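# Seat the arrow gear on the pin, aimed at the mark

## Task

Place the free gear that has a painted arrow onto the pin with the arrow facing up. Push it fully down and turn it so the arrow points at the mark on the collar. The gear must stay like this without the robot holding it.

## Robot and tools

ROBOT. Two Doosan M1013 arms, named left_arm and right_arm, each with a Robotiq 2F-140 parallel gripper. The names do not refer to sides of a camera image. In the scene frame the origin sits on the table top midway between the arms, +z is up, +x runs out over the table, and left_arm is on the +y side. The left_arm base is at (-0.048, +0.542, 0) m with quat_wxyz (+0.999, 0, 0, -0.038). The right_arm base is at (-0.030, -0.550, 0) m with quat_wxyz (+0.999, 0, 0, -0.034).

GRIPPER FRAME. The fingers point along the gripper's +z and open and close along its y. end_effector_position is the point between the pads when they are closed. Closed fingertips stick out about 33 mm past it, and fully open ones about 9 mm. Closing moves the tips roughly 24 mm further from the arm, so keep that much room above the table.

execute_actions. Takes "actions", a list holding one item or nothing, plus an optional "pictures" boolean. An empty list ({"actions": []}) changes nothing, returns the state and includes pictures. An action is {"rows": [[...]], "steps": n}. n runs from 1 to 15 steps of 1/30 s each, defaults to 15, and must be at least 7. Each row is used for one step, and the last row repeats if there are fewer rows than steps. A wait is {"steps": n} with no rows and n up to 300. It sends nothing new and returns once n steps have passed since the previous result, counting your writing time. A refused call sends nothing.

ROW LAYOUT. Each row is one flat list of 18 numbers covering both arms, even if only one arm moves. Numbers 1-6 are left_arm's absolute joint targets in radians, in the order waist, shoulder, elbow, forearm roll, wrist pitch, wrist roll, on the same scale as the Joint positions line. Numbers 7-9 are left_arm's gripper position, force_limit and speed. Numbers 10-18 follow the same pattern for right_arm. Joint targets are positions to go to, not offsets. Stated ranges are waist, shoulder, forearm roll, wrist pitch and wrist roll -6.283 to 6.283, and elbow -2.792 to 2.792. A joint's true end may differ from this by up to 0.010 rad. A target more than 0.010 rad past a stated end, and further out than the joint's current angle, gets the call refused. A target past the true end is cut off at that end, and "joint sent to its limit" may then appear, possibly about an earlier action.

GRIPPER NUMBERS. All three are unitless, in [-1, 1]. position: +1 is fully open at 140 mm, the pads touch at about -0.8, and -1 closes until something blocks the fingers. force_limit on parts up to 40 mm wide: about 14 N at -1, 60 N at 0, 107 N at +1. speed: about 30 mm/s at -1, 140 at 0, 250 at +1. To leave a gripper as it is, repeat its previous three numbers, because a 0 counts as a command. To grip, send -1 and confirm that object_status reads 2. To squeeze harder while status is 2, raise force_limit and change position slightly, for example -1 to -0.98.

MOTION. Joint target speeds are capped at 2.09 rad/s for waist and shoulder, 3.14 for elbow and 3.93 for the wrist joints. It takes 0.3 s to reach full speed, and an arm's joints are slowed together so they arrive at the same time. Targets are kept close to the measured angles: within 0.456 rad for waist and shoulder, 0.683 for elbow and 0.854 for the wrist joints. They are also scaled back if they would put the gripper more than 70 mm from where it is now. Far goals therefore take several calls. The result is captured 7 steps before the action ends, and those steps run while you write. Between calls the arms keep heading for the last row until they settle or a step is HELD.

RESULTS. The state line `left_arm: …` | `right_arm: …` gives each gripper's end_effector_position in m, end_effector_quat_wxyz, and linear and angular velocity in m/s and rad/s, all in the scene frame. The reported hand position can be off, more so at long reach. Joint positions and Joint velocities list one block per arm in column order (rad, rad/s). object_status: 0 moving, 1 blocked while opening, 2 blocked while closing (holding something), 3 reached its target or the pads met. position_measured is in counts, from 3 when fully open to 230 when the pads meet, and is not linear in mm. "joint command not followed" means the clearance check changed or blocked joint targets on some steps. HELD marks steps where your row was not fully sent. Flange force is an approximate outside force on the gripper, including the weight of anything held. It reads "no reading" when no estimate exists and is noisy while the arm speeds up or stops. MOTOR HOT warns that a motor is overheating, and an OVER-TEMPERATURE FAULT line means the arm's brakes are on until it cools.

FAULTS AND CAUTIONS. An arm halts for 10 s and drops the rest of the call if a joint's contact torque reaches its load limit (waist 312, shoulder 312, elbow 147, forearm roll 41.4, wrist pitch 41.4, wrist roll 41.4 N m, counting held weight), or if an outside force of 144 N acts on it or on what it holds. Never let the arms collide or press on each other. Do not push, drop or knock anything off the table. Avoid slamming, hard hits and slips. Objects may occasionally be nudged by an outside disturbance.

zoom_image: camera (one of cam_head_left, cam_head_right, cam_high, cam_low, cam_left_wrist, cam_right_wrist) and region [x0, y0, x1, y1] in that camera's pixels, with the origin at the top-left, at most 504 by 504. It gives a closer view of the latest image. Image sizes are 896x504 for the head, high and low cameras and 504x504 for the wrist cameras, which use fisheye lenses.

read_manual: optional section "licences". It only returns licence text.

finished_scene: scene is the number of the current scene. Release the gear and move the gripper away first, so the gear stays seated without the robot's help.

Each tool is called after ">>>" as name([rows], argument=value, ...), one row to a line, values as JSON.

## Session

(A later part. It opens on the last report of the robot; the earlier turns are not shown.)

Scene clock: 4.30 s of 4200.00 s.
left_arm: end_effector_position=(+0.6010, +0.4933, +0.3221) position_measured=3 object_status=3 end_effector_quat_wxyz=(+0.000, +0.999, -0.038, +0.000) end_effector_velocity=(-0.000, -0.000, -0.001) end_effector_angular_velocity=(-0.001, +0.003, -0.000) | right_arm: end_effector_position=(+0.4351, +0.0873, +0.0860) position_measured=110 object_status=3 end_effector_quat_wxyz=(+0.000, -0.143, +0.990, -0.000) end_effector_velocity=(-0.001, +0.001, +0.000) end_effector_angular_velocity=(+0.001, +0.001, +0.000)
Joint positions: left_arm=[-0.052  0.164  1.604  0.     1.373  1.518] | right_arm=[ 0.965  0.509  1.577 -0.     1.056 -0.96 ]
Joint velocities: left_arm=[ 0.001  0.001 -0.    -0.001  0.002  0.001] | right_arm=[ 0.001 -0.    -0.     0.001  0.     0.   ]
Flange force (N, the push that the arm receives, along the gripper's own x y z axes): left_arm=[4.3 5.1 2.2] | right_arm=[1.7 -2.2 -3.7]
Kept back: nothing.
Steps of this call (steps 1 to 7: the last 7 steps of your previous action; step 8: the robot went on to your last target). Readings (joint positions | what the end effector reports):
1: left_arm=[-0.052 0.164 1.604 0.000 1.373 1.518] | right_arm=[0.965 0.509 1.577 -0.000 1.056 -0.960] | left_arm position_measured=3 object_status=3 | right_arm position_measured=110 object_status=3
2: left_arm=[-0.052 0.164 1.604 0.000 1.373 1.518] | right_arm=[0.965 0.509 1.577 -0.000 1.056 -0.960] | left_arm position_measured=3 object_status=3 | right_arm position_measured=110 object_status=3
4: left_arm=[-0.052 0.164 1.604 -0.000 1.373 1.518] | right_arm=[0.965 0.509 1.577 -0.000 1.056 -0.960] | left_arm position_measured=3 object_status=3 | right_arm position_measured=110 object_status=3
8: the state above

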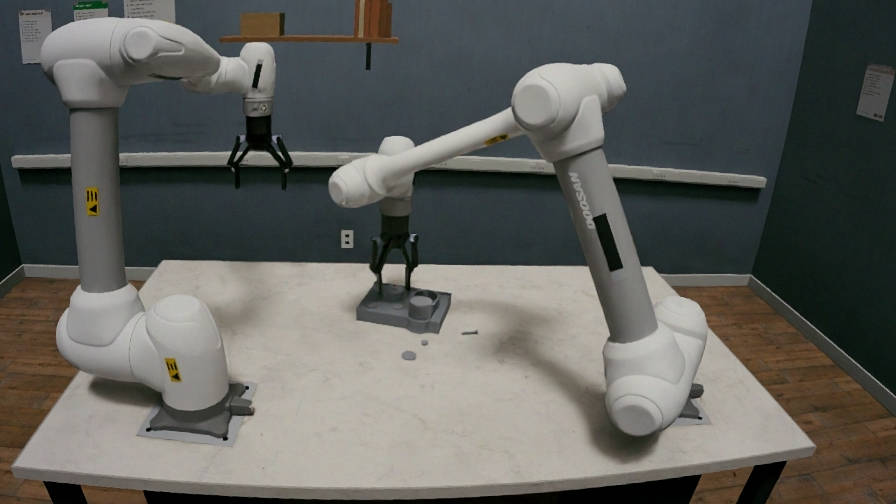

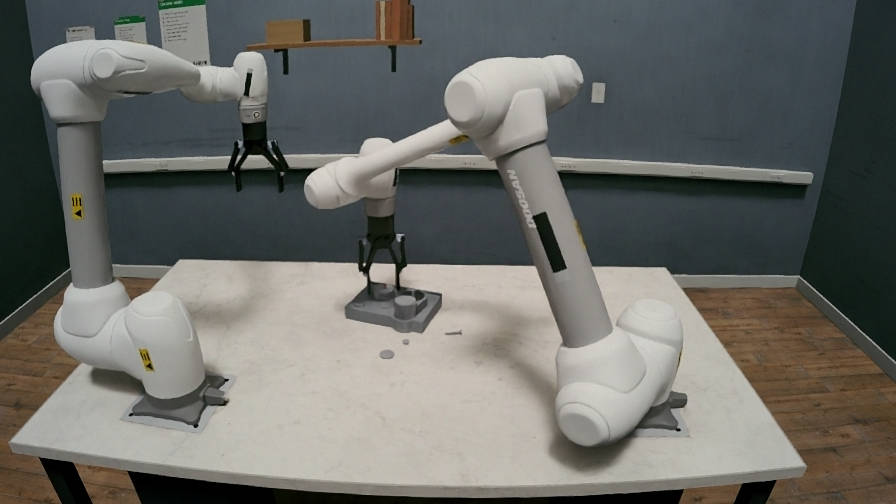

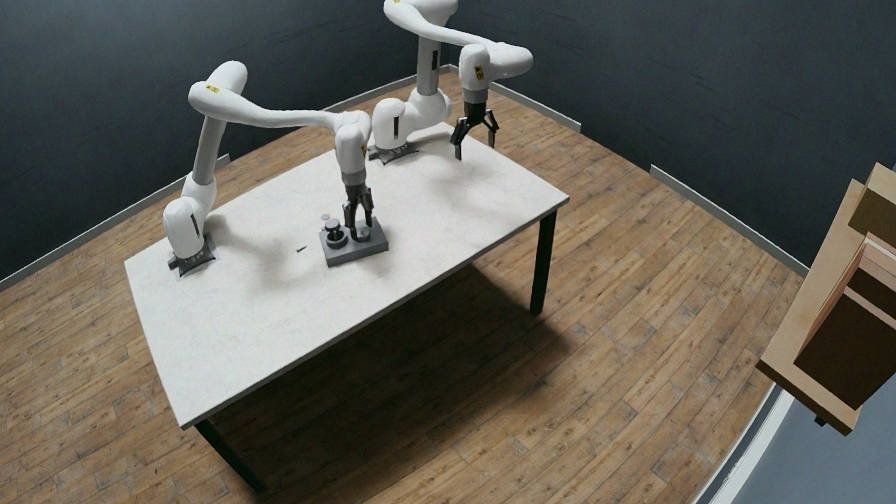

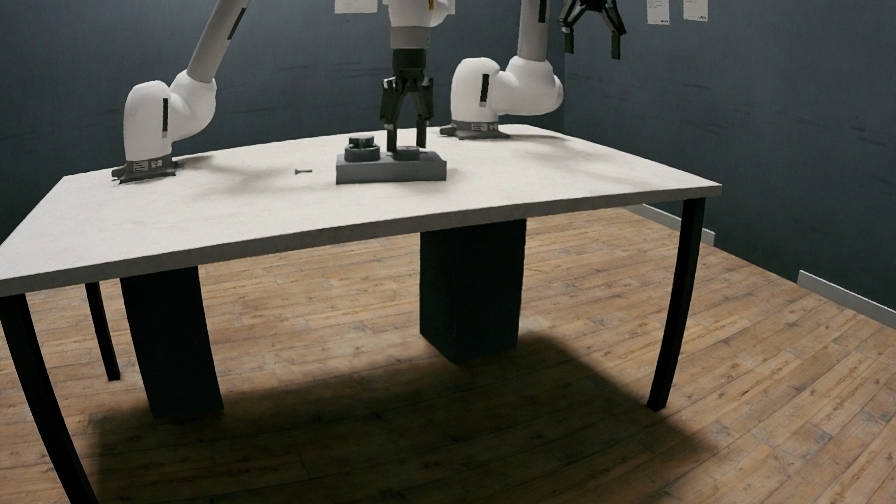

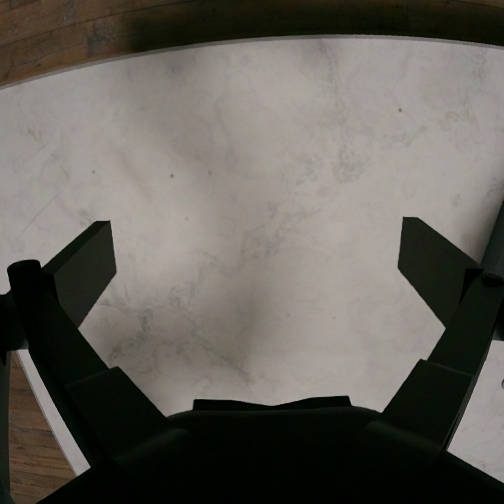

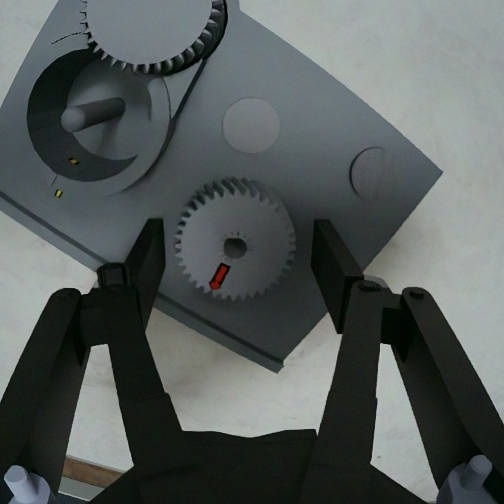

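>>> execute_actions([
  {"rows":[[-0.052,0.164,1.604,0,1.373,1.518,1,0,0,0.9635,0.5093,1.5805,0,1.0518,-0.96,-1,-0.4,-0.4]]},
])

>>> execute_actions([
  {"rows":[[-0.052,0.164,1.604,0,1.373,1.518,1,0,0,0.9635,0.5093,1.5805,0,1.0518,-0.96,-1,-0.4,-0.4],[-0.052,0.164,1.604,0,1.373,1.518,1,0,0,0.9635,0.4625,1.5224,0,1.1567,-0.7,-1,-0.4,-0.4]],"steps":12},
])

>>> execute_actions([
  {"rows":[[-0.052,0.164,1.604,0,1.373,1.518,1,0,0,0.935,0.3202,1.7313,0,1.0901,0.077,-1,-0.4,-0.4]]},
])

>>> execute_actions([
  {"steps":14},
], pictures=true)

>>> zoom_image(camera="cam_low", region=[320, 100, 410, 175])

>>> zoom_image(camera="cam_right_wrist", region=[120, 70, 360, 310])

Scene clock: 5.30 s of 4200.00 s.
left_arm: end_effector_position=(+0.6010, +0.4933, +0.3221) position_measured=3 object_status=3 end_effector_quat_wxyz=(+0.000, +0.999, -0.038, +0.000) end_effector_velocity=(-0.000, -0.000, -0.000) end_effector_angular_velocity=(-0.001, +0.000, +0.001) | right_arm: end_effector_position=(+0.4356, +0.0862, +0.0842) position_measured=138 object_status=0 end_effector_quat_wxyz=(+0.000, -0.142, +0.990, +0.000) end_effector_velocity=(+0.001, +0.001, +0.001) end_effector_angular_velocity=(+0.003, -0.002, +0.000)
Joint positions: left_arm=[-0.052  0.164  1.604  0.     1.373  1.518] | right_arm=[ 0.963  0.509  1.58   0.     1.052 -0.96 ]
Joint velocities: left_arm=[ 0.     0.     0.    -0.001 -0.     0.   ] | right_arm=[ 0.     0.    -0.002  0.    -0.002 -0.   ]
Flange force (N, the push that the arm receives, along the gripper's own x y z axes): left_arm=[3.8 4.5 1.7] | right_arm=[5.0 -5.2 -22.9]
Steps of this call (steps 1 to 15: the robot went on to your last target; steps 16 to 22: nothing new was sent; steps 23 to 30: the first 8 steps of this action). Readings (joint positions | what the end effector reports):
23: left_arm=[-0.052 0.164 1.604 0.000 1.373 1.518] | right_arm=[0.965 0.509 1.577 0.000 1.055 -0.960] | left_arm position_measured=3 object_status=3 | right_arm position_measured=110 object_status=0
24: left_arm=[-0.052 0.164 1.604 0.000 1.373 1.518] | right_arm=[0.964 0.509 1.579 0.000 1.053 -0.960] | left_arm position_measured=3 object_status=3 | right_arm position_measured=112 object_status=0
26: left_arm=[-0.052 0.164 1.604 0.000 1.373 1.518] | right_arm=[0.963 0.509 1.580 0.000 1.052 -0.960] | left_arm position_measured=3 object_status=3 | right_arm position_measured=123 object_status=0
30: the state above

Scene clock: 5.70 s of 4200.00 s.
left_arm: end_effector_position=(+0.6010, +0.4933, +0.3221) position_measured=3 object_status=3 end_effector_quat_wxyz=(+0.000, +0.999, -0.038, +0.000) end_effector_velocity=(+0.000, -0.000, -0.001) end_effector_angular_velocity=(+0.001, +0.001, -0.002) | right_arm: end_effector_position=(+0.4357, +0.0864, +0.1002) position_measured=138 object_status=2 end_effector_quat_wxyz=(-0.000, -0.108, +0.994, -0.000) end_effector_velocity=(+0.015, +0.018, +0.344) end_effector_angular_velocity=(+0.021, -0.020, -1.296)
Joint positions: left_arm=[-0.052  0.164  1.604  0.     1.373  1.518] | right_arm=[ 0.963  0.498  1.566  0.     1.079 -0.892]
Joint velocities: left_arm=[-0.001  0.001  0.001  0.001 -0.001  0.001] | right_arm=[-0.001 -0.242 -0.31  -0.     0.523  1.295]
Flange force (N, the push that the arm receives, along the gripper's own x y z axes): left_arm=[2.7 3.9 1.9] | right_arm=[1.4 -1.9 3.0]
Steps of this call (steps 1 to 7: the last 7 steps of your previous action; steps 8 to 12: the first 5 steps of this action). Readings (joint positions | what the end effector reports):
8: left_arm=[-0.052 0.164 1.604 0.000 1.373 1.518] | right_arm=[0.963 0.509 1.580 0.000 1.052 -0.960] | left_arm position_measured=3 object_status=3 | right_arm position_measured=138 object_status=2
9: left_arm=[-0.052 0.164 1.604 0.000 1.373 1.518] | right_arm=[0.963 0.509 1.580 0.000 1.052 -0.960] | left_arm position_measured=3 object_status=3 | right_arm position_measured=138 object_status=2
11: left_arm=[-0.052 0.164 1.604 0.000 1.373 1.518] | right_arm=[0.963 0.505 1.575 0.000 1.064 -0.929] | left_arm position_measured=3 object_status=3 | right_arm position_measured=138 object_status=2
12: the state above

Scene clock: 6.20 s of 4200.00 s.
left_arm: end_effector_position=(+0.6010, +0.4933, +0.3221) position_measured=3 object_status=3 end_effector_quat_wxyz=(+0.000, +0.999, -0.038, +0.000) end_effector_velocity=(+0.000, +0.001, +0.000) end_effector_angular_velocity=(+0.001, +0.000, +0.000) | right_arm: end_effector_position=(+0.4161, +0.0462, +0.1512) position_measured=138 object_status=2 end_effector_quat_wxyz=(-0.000, +0.173, +0.985, -0.000) end_effector_velocity=(-0.169, -0.331, +0.002) end_effector_angular_velocity=(-0.004, +0.001, -2.997)
Joint positions: left_arm=[-0.052  0.164  1.604  0.     1.373  1.518] | right_arm=[ 0.95   0.397  1.619 -0.     1.126 -0.34 ]
Joint velocities: left_arm=[ 0.     0.    -0.001  0.001  0.001  0.   ] | right_arm=[-0.107 -0.533  0.782 -0.002 -0.245  2.891]
Flange force (N, the push that the arm receives, along the gripper's own x y z axes): left_arm=[1.1 5.9 1.6] | right_arm=[1.5 -2.9 1.9]
Steps of this call (steps 1 to 7: the last 7 steps of your previous action; steps 8 to 15: the first 8 steps of this action). Readings (joint positions | what the end effector reports):
8: left_arm=[-0.052 0.164 1.604 0.000 1.373 1.518] | right_arm=[0.963 0.462 1.523 0.000 1.157 -0.700] | left_arm position_measured=3 object_status=3 | right_arm position_measured=138 object_status=2
9: left_arm=[-0.052 0.164 1.604 0.000 1.373 1.518] | right_arm=[0.963 0.461 1.525 0.000 1.156 -0.691] | left_arm position_measured=3 object_status=3 | right_arm position_measured=138 object_status=2
11: left_arm=[-0.052 0.164 1.604 -0.000 1.373 1.518] | right_arm=[0.961 0.450 1.541 0.000 1.151 -0.632] | left_arm position_measured=3 object_status=3 | right_arm position_measured=138 object_status=2
15: the state above

Scene clock: 6.67 s of 4200.00 s.
left_arm: end_effector_position=(+0.6010, +0.4933, +0.3221) position_measured=3 object_status=3 end_effector_quat_wxyz=(+0.000, +0.999, -0.038, +0.000) end_effector_velocity=(-0.002, +0.000, -0.000) end_effector_angular_velocity=(-0.001, +0.003, +0.001) | right_arm: end_effector_position=(+0.3908, -0.0012, +0.1499) position_measured=138 object_status=2 end_effector_quat_wxyz=(+0.000, +0.381, +0.925, +0.000) end_effector_velocity=(+0.001, +0.001, +0.001) end_effector_angular_velocity=(+0.002, -0.002, -0.001)
Joint positions: left_arm=[-0.052  0.164  1.604  0.     1.373  1.518] | right_arm=[ 0.935  0.32   1.731 -0.     1.09   0.077]
Joint velocities: left_arm=[ 0.001 -0.001  0.002 -0.001  0.002 -0.   ] | right_arm=[-0.    -0.001 -0.     0.    -0.002  0.001]
Flange force (N, the push that the arm receives, along the gripper's own x y z axes): left_arm=[1.9 5.2 1.1] | right_arm=[-3.0 0.8 2.0]
Kept back: nothing.
Steps of this call (steps 1 to 7: the last 7 steps of your previous action; steps 8 to 14: the robot went on to your last target). Readings (joint positions | what the end effector reports):
1: left_arm=[-0.052 0.164 1.604 0.000 1.373 1.518] | right_arm=[0.947 0.379 1.645 -0.000 1.118 -0.243] | left_arm position_measured=3 object_status=3 | right_arm position_measured=138 object_status=2
2: left_arm=[-0.052 0.164 1.604 0.000 1.373 1.518] | right_arm=[0.944 0.363 1.669 -0.000 1.110 -0.156] | left_arm position_measured=3 object_status=3 | right_arm position_measured=138 object_status=2
4: left_arm=[-0.052 0.164 1.604 -0.000 1.373 1.518] | right_arm=[0.939 0.338 1.705 -0.000 1.099 -0.022] | left_arm position_measured=3 object_status=3 | right_arm position_measured=138 object_status=2
8: left_arm=[-0.052 0.164 1.604 0.000 1.373 1.518] | right_arm=[0.935 0.320 1.731 -0.000 1.090 0.076] | left_arm position_measured=3 object_status=3 | right_arm position_measured=138 object_status=2
14: the state above

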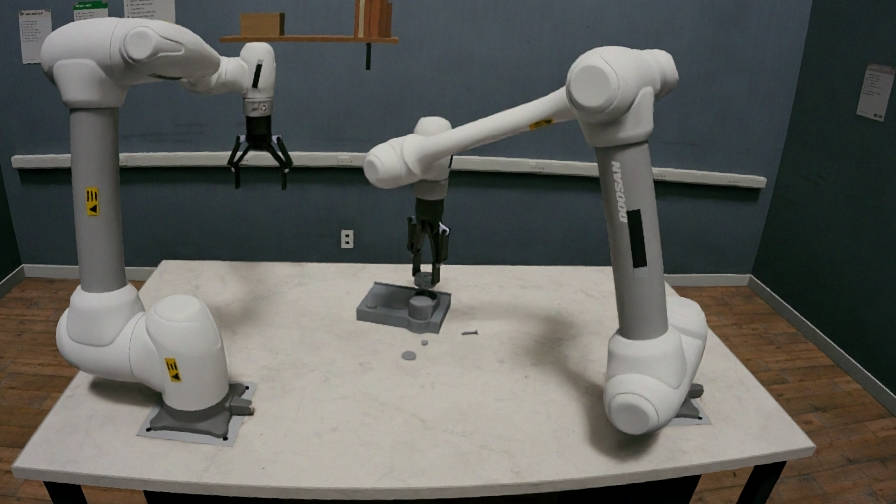

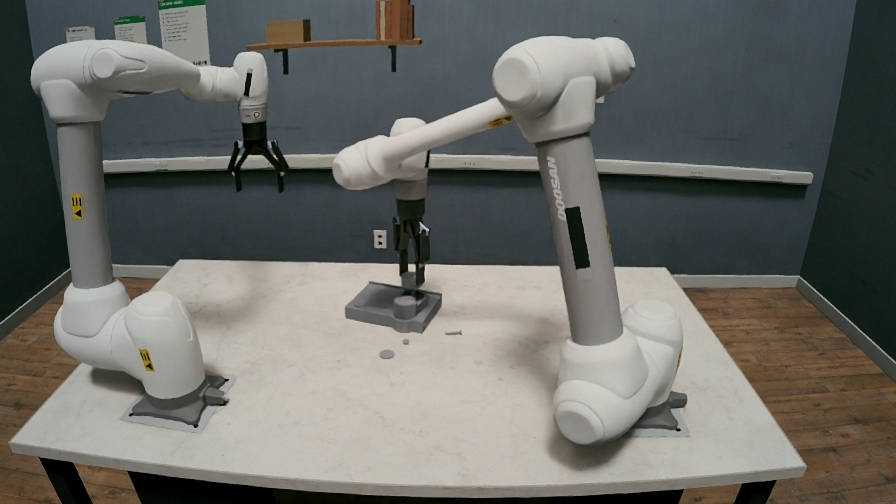

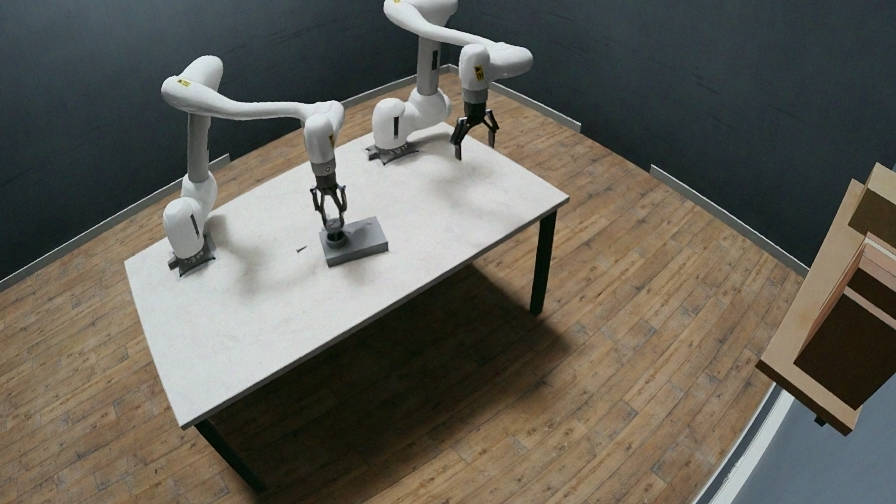

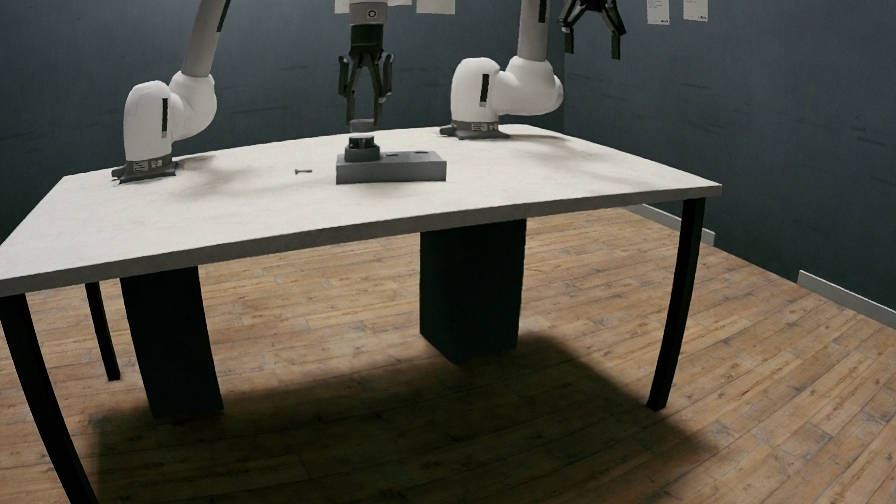

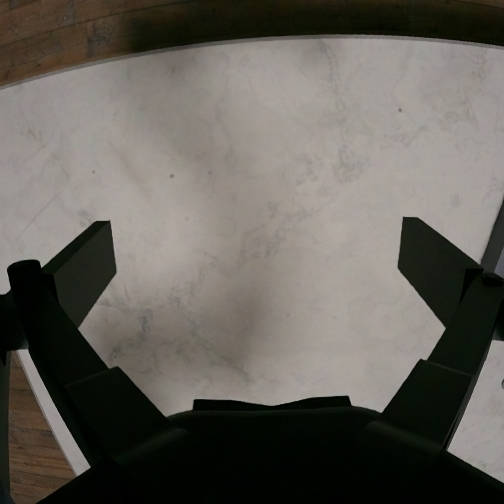

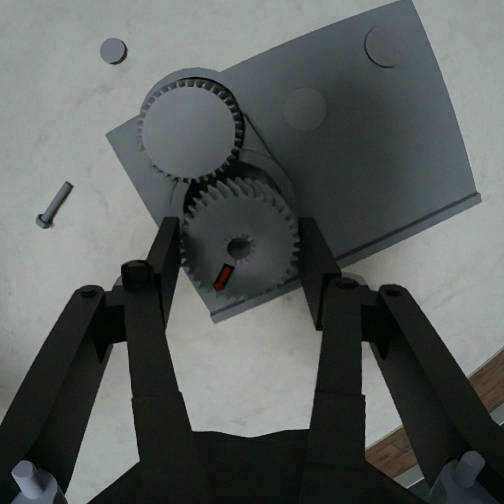

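Region (320, 100, 410, 175) of cam_low's 896x504 image, scaled by 5.600, with more detail than that image has.

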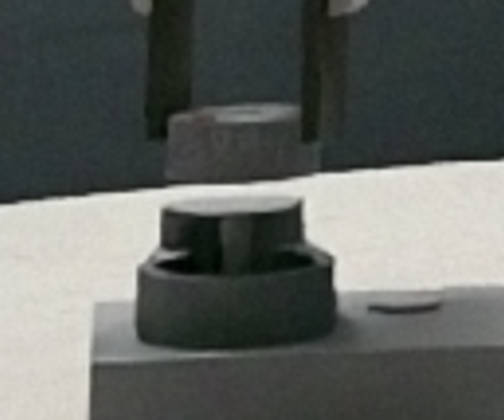

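Region (120, 70, 360, 310) of cam_right_wrist's 504x504 image, scaled by 2.100, with more detail than that image has.

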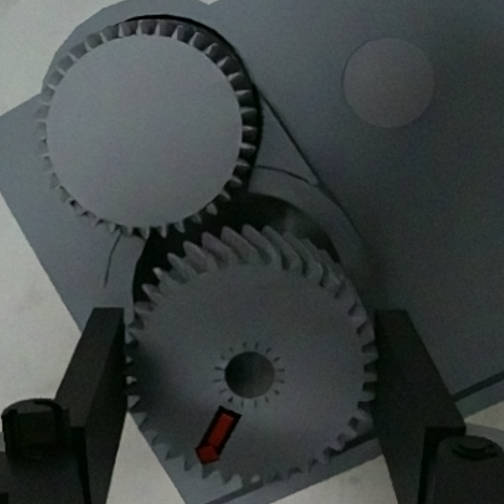

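>>> execute_actions([
  {"rows":[[-0.052,0.164,1.604,0,1.373,1.518,1,0,0,0.9372,0.3226,1.736,0,1.083,0.079,-1,-0.4,-0.4],[-0.052,0.164,1.604,0,1.373,1.518,1,0,0,0.9372,0.3257,1.7398,0,1.0761,0.079,-1,-0.4,-0.4],[-0.052,0.164,1.604,0,1.373,1.518,1,0,0,0.9372,0.3288,1.7436,0,1.0692,0.079,-1,-0.4,-0.4],[-0.052,0.164,1.604,0,1.373,1.518,1,0,0,0.9372,0.332,1.7473,0,1.0623,0.079,-1,-0.4,-0.4]]},
])

>>> execute_actions([
  {"rows":[[-0.052,0.164,1.604,0,1.373,1.518,1,0,0,0.9372,0.3336,1.7491,0,1.0589,0.079,-1,-0.4,-0.4]]},
])

>>> execute_actions([
  {"rows":[[-0.052,0.164,1.604,0,1.373,1.518,1,0,0,0.9372,0.3352,1.7509,0,1.0555,0.054,-1,-0.4,-0.4]]},
], pictures=true)

>>> zoom_image(camera="cam_right_wrist", region=[120, 70, 360, 310])

Scene clock: 7.33 s of 4200.00 s.
left_arm: end_effector_position=(+0.6010, +0.4933, +0.3221) position_measured=3 object_status=3 end_effector_quat_wxyz=(+0.000, +0.999, -0.038, +0.000) end_effector_velocity=(-0.000, +0.000, +0.000) end_effector_angular_velocity=(+0.002, -0.000, -0.001) | right_arm: end_effector_position=(+0.3892, -0.0008, +0.1339) position_measured=139 object_status=2 end_effector_quat_wxyz=(-0.000, +0.380, +0.925, -0.000) end_effector_velocity=(-0.002, +0.001, -0.000) end_effector_angular_velocity=(-0.001, +0.001, +0.004)
Joint positions: left_arm=[-0.052  0.164  1.604  0.     1.373  1.518] | right_arm=[ 0.937  0.332  1.747 -0.     1.062  0.079]
Joint velocities: left_arm=[-0.    -0.001  0.     0.002  0.     0.   ] | right_arm=[0.004 0.    0.001 0.    0.    0.   ]
Flange force (N, the push that the arm receives, along the gripper's own x y z axes): left_arm=[1.0 4.2 1.7] | right_arm=[-4.1 -2.9 -4.2]
Steps of this call (steps 1 to 12: the robot went on to your last target; steps 13 to 20: the first 8 steps of this action). Readings (joint positions | what the end effector reports):
13: left_arm=[-0.052 0.164 1.604 -0.000 1.373 1.518] | right_arm=[0.935 0.320 1.731 -0.000 1.090 0.077] | left_arm position_measured=3 object_status=3 | right_arm position_measured=138 object_status=2
14: left_arm=[-0.052 0.164 1.604 0.000 1.373 1.518] | right_arm=[0.936 0.321 1.734 -0.000 1.086 0.078] | left_arm position_measured=3 object_status=3 | right_arm position_measured=138 object_status=2
16: left_arm=[-0.052 0.164 1.604 0.000 1.373 1.518] | right_arm=[0.937 0.327 1.742 -0.000 1.073 0.079] | left_arm position_measured=3 object_status=3 | right_arm position_measured=138 object_status=2
20: the state above

Scene clock: 7.83 s of 4200.00 s.
left_arm: end_effector_position=(+0.6010, +0.4933, +0.3221) position_measured=3 object_status=3 end_effector_quat_wxyz=(+0.000, +0.999, -0.038, +0.000) end_effector_velocity=(+0.001, +0.000, +0.001) end_effector_angular_velocity=(-0.000, -0.002, +0.001) | right_arm: end_effector_position=(+0.3892, -0.0008, +0.1320) position_measured=139 object_status=2 end_effector_quat_wxyz=(-0.000, +0.380, +0.925, -0.000) end_effector_velocity=(-0.000, -0.000, -0.002) end_effector_angular_velocity=(-0.001, -0.000, +0.001)
Joint positions: left_arm=[-0.052  0.164  1.604  0.     1.373  1.518] | right_arm=[ 0.937  0.334  1.749 -0.     1.059  0.079]
Joint velocities: left_arm=[ 0.001 -0.001 -0.001 -0.    -0.001 -0.   ] | right_arm=[ 0.     0.001  0.002 -0.001 -0.002 -0.   ]
Flange force (N, the push that the arm receives, along the gripper's own x y z axes): left_arm=[2.3 5.1 1.9] | right_arm=[-6.6 -30.1 -19.3]
Steps of this call (steps 1 to 7: the last 7 steps of your previous action; steps 8 to 15: the first 8 steps of this action). Readings (joint positions | what the end effector reports):
8: left_arm=[-0.052 0.164 1.604 0.000 1.373 1.518] | right_arm=[0.937 0.332 1.747 -0.000 1.062 0.079] | left_arm position_measured=3 object_status=3 | right_arm position_measured=139 object_status=2
9: left_arm=[-0.052 0.164 1.604 0.000 1.373 1.518] | right_arm=[0.937 0.333 1.748 -0.000 1.060 0.079] | left_arm position_measured=3 object_status=3 | right_arm position_measured=139 object_status=2
11: left_arm=[-0.052 0.164 1.604 0.000 1.373 1.518] | right_arm=[0.937 0.333 1.749 -0.000 1.060 0.079] | left_arm position_measured=3 object_status=3 | right_arm position_measured=139 object_status=2
15: the state above

Scene clock: 8.33 s of 4200.00 s.
left_arm: end_effector_position=(+0.6010, +0.4933, +0.3221) position_measured=3 object_status=3 end_effector_quat_wxyz=(+0.000, +0.999, -0.038, +0.000) end_effector_velocity=(-0.000, -0.000, -0.001) end_effector_angular_velocity=(-0.000, +0.001, +0.000) | right_arm: end_effector_position=(+0.3892, -0.0008, +0.1299) position_measured=139 object_status=2 end_effector_quat_wxyz=(-0.000, +0.369, +0.929, -0.000) end_effector_velocity=(+0.000, -0.001, -0.000) end_effector_angular_velocity=(-0.000, +0.000, -0.001)
Joint positions: left_arm=[-0.052  0.164  1.604  0.     1.373  1.518] | right_arm=[0.937 0.335 1.751 0.    1.056 0.054]
Joint velocities: left_arm=[-0.     0.     0.001 -0.     0.    -0.001] | right_arm=[-0.001 -0.     0.002  0.    -0.001 -0.   ]
Flange force (N, the push that the arm receives, along the gripper's own x y z axes): left_arm=[3.2 6.7 2.6] | right_arm=[-34.9 -49.5 -31.0]
Steps of this call (steps 1 to 7: the last 7 steps of your previous action; steps 8 to 15: the first 8 steps of this action). Readings (joint positions | what the end effector reports):
8: left_arm=[-0.052 0.164 1.604 0.000 1.373 1.518] | right_arm=[0.937 0.334 1.749 0.000 1.059 0.079] | left_arm position_measured=3 object_status=3 | right_arm position_measured=139 object_status=2
9: left_arm=[-0.052 0.164 1.604 0.000 1.373 1.518] | right_arm=[0.937 0.334 1.750 0.000 1.058 0.071] | left_arm position_measured=3 object_status=3 | right_arm position_measured=139 object_status=2
11: left_arm=[-0.052 0.164 1.604 0.000 1.373 1.518] | right_arm=[0.937 0.335 1.751 0.000 1.056 0.055] | left_arm position_measured=3 object_status=3 | right_arm position_measured=139 object_status=2
15: the state above

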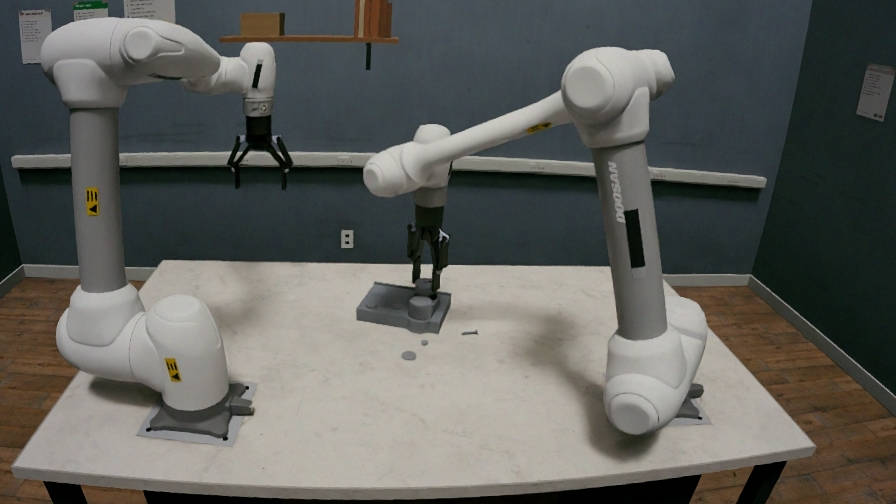

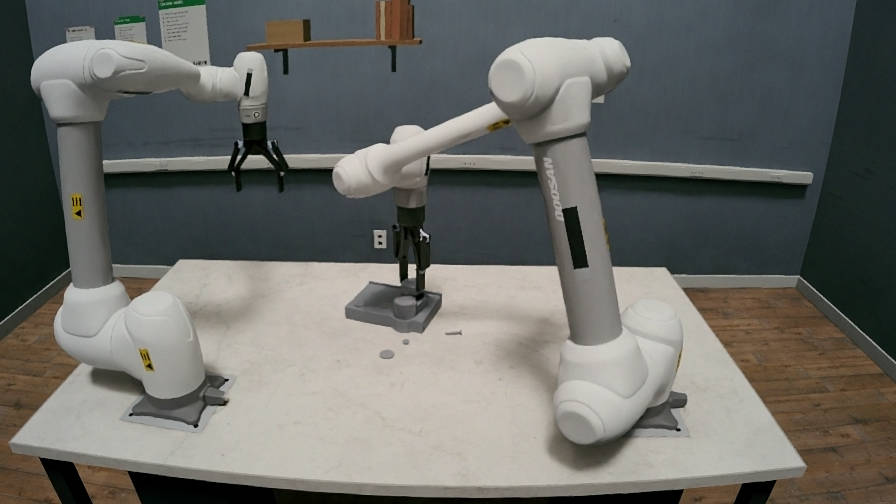

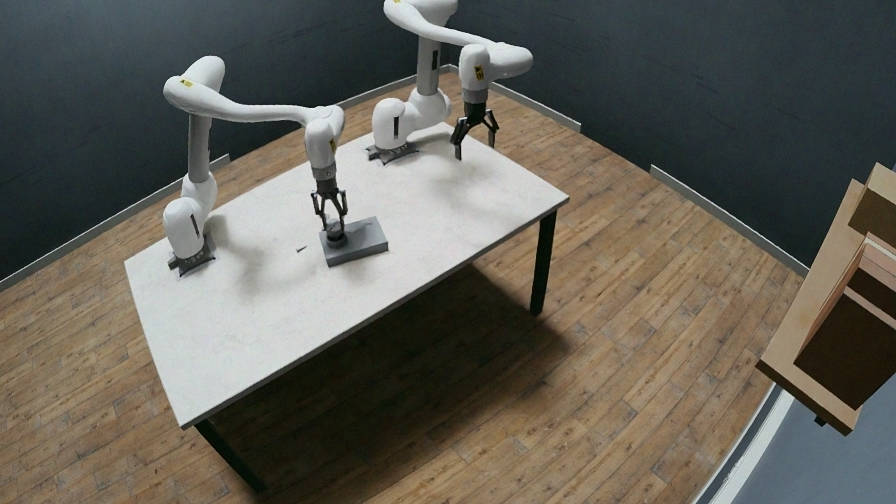

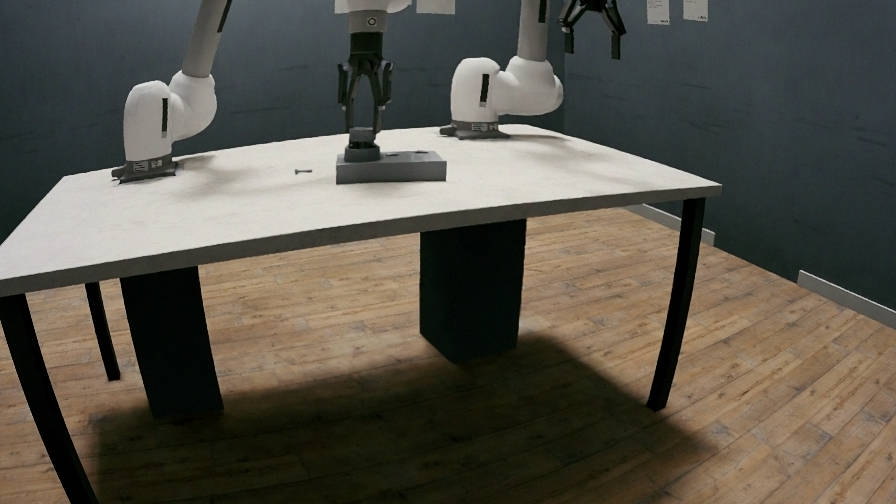

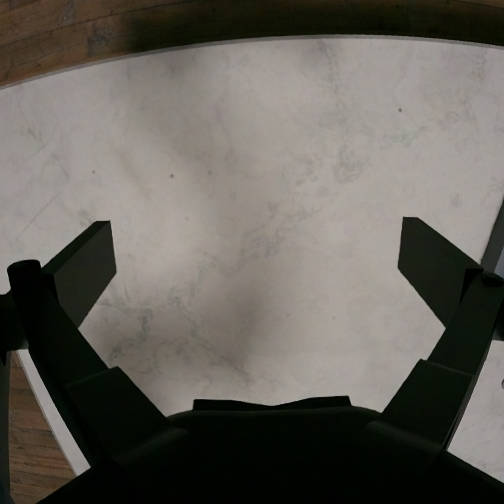

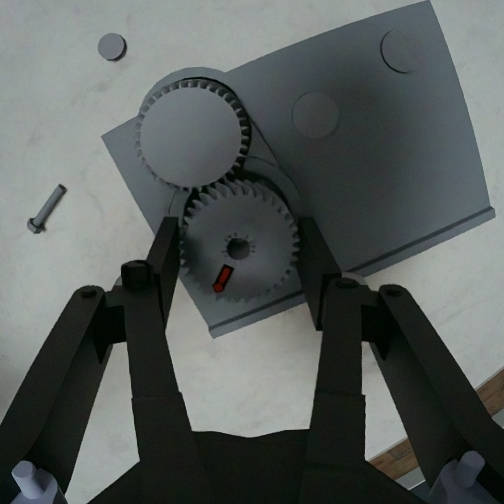

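Region (120, 70, 360, 310) of cam_right_wrist's 504x504 image, scaled by 2.100, with more detail than that image has.

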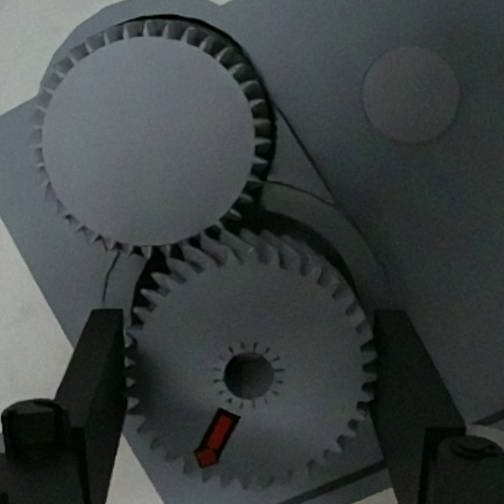

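>>> execute_actions([
  {"rows":[[-0.052,0.164,1.604,0,1.373,1.518,1,0,0,0.936,0.3343,1.7522,0,1.0551,0.052,-1,-0.4,-0.4],[-0.052,0.164,1.604,0,1.373,1.518,1,0,0,0.935,0.3333,1.7535,0,1.0548,0.052,-1,-0.4,-0.4],[-0.052,0.164,1.604,0,1.373,1.518,1,0,0,0.9336,0.3333,1.7535,0,1.0548,0.05,-1,-0.4,-0.4]]},
])

>>> execute_actions([
  {"rows":[[-0.052,0.164,1.604,0,1.373,1.518,1,0,0,0.9336,0.3345,1.7549,0,1.0522,0.031,-1,-0.4,-0.4]]},
], pictures=true)

>>> zoom_image(camera="cam_right_wrist", region=[120, 70, 360, 310])

Scene clock: 8.90 s of 4200.00 s.
left_arm: end_effector_position=(+0.6010, +0.4933, +0.3221) position_measured=3 object_status=3 end_effector_quat_wxyz=(+0.000, +0.999, -0.038, +0.000) end_effector_velocity=(-0.001, -0.000, -0.001) end_effector_angular_velocity=(+0.001, +0.003, -0.001) | right_arm: end_effector_position=(+0.3905, -0.0028, +0.1300) position_measured=139 object_status=2 end_effector_quat_wxyz=(+0.000, +0.369, +0.930, +0.000) end_effector_velocity=(+0.000, -0.001, +0.001) end_effector_angular_velocity=(-0.000, +0.000, -0.001)
Joint positions: left_arm=[-0.052  0.164  1.604  0.     1.373  1.518] | right_arm=[0.934 0.333 1.753 0.    1.054 0.05 ]
Joint velocities: left_arm=[-0.001  0.     0.002  0.001  0.001  0.   ] | right_arm=[-0.001 -0.001  0.    -0.     0.001 -0.   ]
Flange force (N, the push that the arm receives, along the gripper's own x y z axes): left_arm=[3.0 6.9 2.4] | right_arm=[3.2 -29.4 1.0]
Steps of this call (steps 1 to 7: the last 7 steps of your previous action; steps 8 to 9: the robot went on to your last target; steps 10 to 17: the first 8 steps of this action). Readings (joint positions | what the end effector reports):
10: left_arm=[-0.052 0.164 1.604 0.000 1.373 1.518] | right_arm=[0.937 0.335 1.751 -0.000 1.056 0.054] | left_arm position_measured=3 object_status=3 | right_arm position_measured=139 object_status=2
11: left_arm=[-0.052 0.164 1.604 0.000 1.373 1.518] | right_arm=[0.937 0.335 1.751 -0.000 1.055 0.053] | left_arm position_measured=3 object_status=3 | right_arm position_measured=139 object_status=2
13: left_arm=[-0.052 0.164 1.604 0.000 1.373 1.518] | right_arm=[0.935 0.334 1.753 0.000 1.054 0.051] | left_arm position_measured=3 object_status=3 | right_arm position_measured=139 object_status=2
17: the state above

Scene clock: 9.40 s of 4200.00 s.
left_arm: end_effector_position=(+0.6010, +0.4933, +0.3221) position_measured=3 object_status=3 end_effector_quat_wxyz=(+0.000, +0.999, -0.038, +0.000) end_effector_velocity=(-0.001, -0.001, -0.001) end_effector_angular_velocity=(-0.001, +0.001, -0.000) | right_arm: end_effector_position=(+0.3904, -0.0032, +0.1286) position_measured=139 object_status=2 end_effector_quat_wxyz=(-0.000, +0.360, +0.933, +0.000) end_effector_velocity=(-0.000, -0.000, -0.000) end_effector_angular_velocity=(-0.001, +0.001, +0.000)
Joint positions: left_arm=[-0.052  0.164  1.604  0.     1.373  1.518] | right_arm=[0.934 0.334 1.755 0.    1.052 0.031]
Joint velocities: left_arm=[-0.    -0.001  0.002 -0.001  0.     0.   ] | right_arm=[ 0.     0.001 -0.    -0.     0.001 -0.   ]
Flange force (N, the push that the arm receives, along the gripper's own x y z axes): left_arm=[3.6 5.8 2.4] | right_arm=[4.4 -16.1 0.4]
Steps of this call (steps 1 to 7: the last 7 steps of your previous action; steps 8 to 15: the first 8 steps of this action). Readings (joint positions | what the end effector reports):
8: left_arm=[-0.052 0.164 1.604 0.000 1.373 1.518] | right_arm=[0.934 0.333 1.753 0.000 1.055 0.050] | left_arm position_measured=3 object_status=3 | right_arm position_measured=139 object_status=2
9: left_arm=[-0.052 0.164 1.604 0.000 1.373 1.518] | right_arm=[0.934 0.334 1.754 0.000 1.054 0.042] | left_arm position_measured=3 object_status=3 | right_arm position_measured=139 object_status=2
11: left_arm=[-0.052 0.164 1.604 0.000 1.373 1.518] | right_arm=[0.934 0.334 1.755 0.000 1.052 0.031] | left_arm position_measured=3 object_status=3 | right_arm position_measured=139 object_status=2
15: the state above

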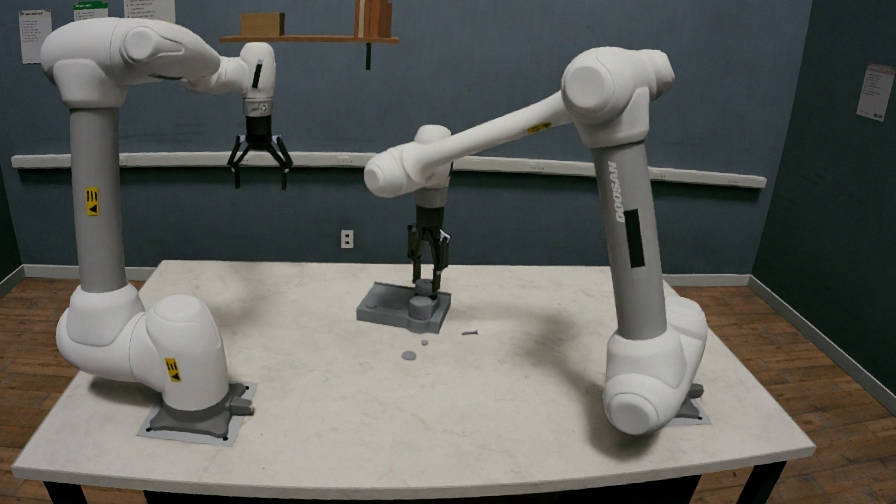

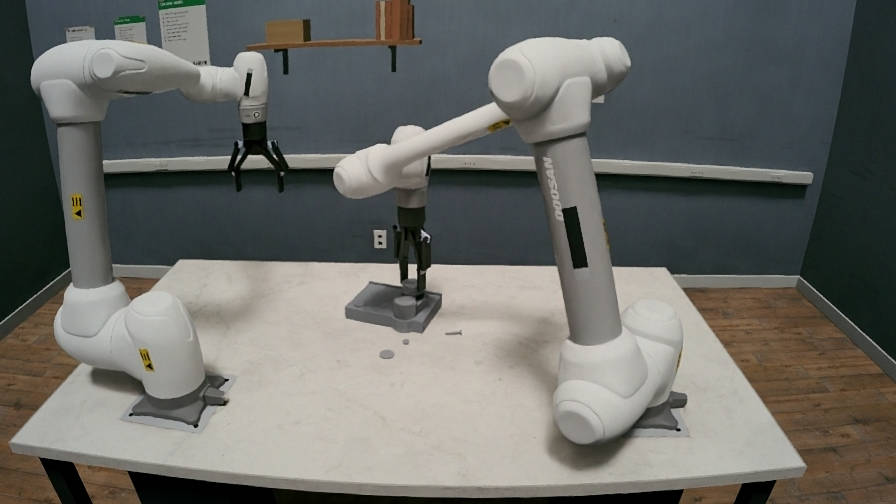

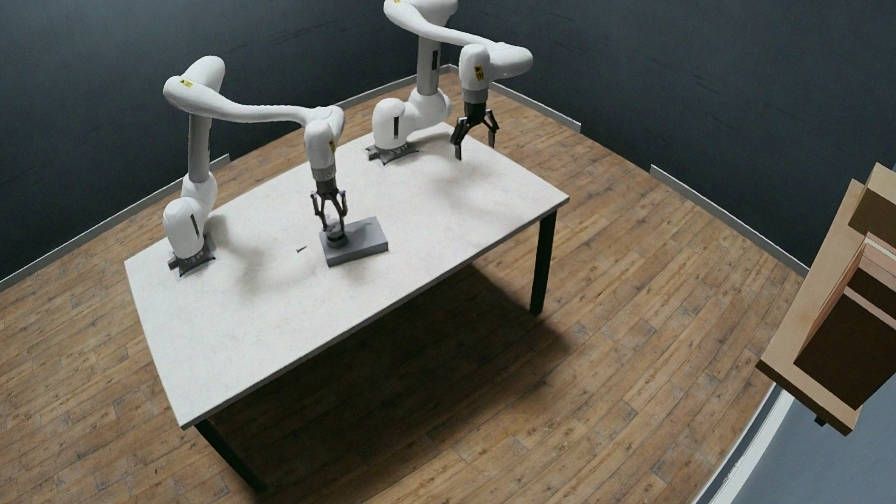

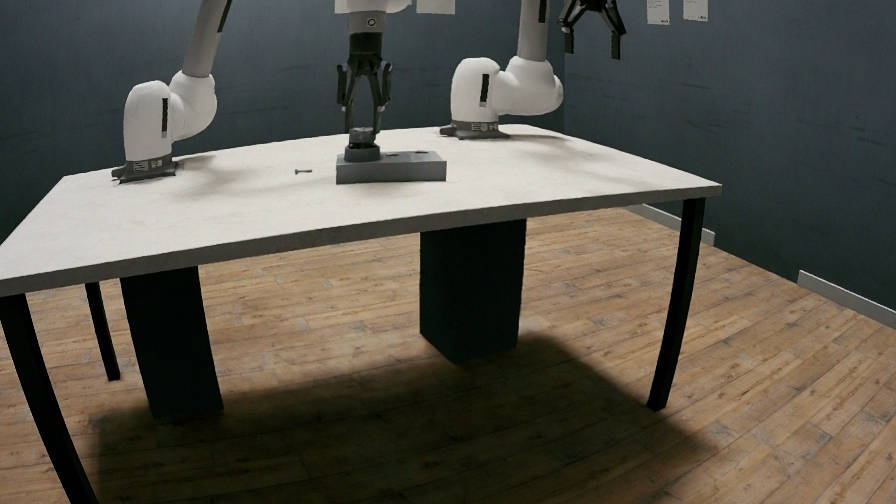

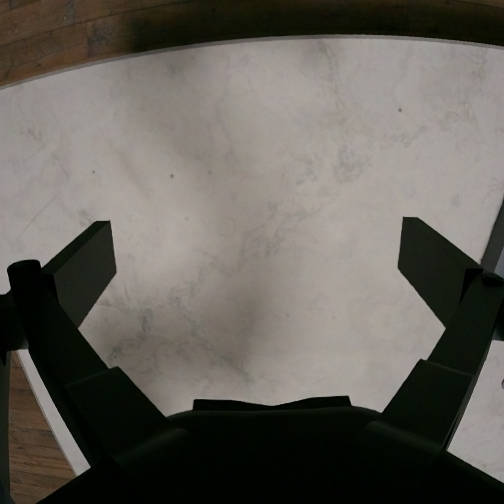

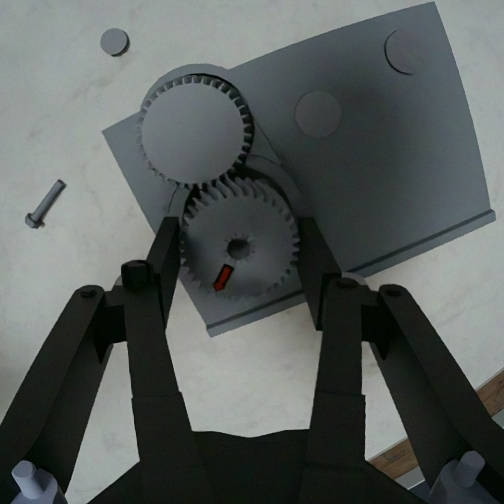

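Region (120, 70, 360, 310) of cam_right_wrist's 504x504 image, scaled by 2.100, with more detail than that image has.

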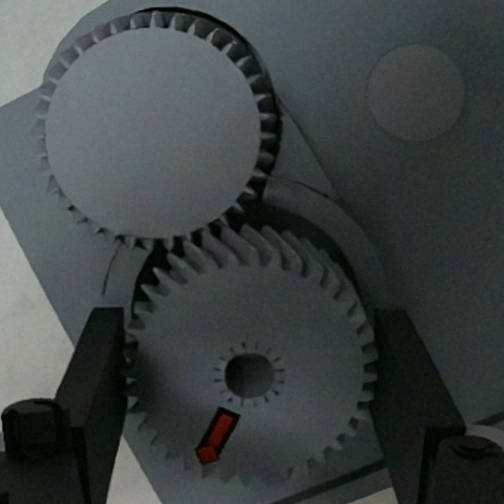

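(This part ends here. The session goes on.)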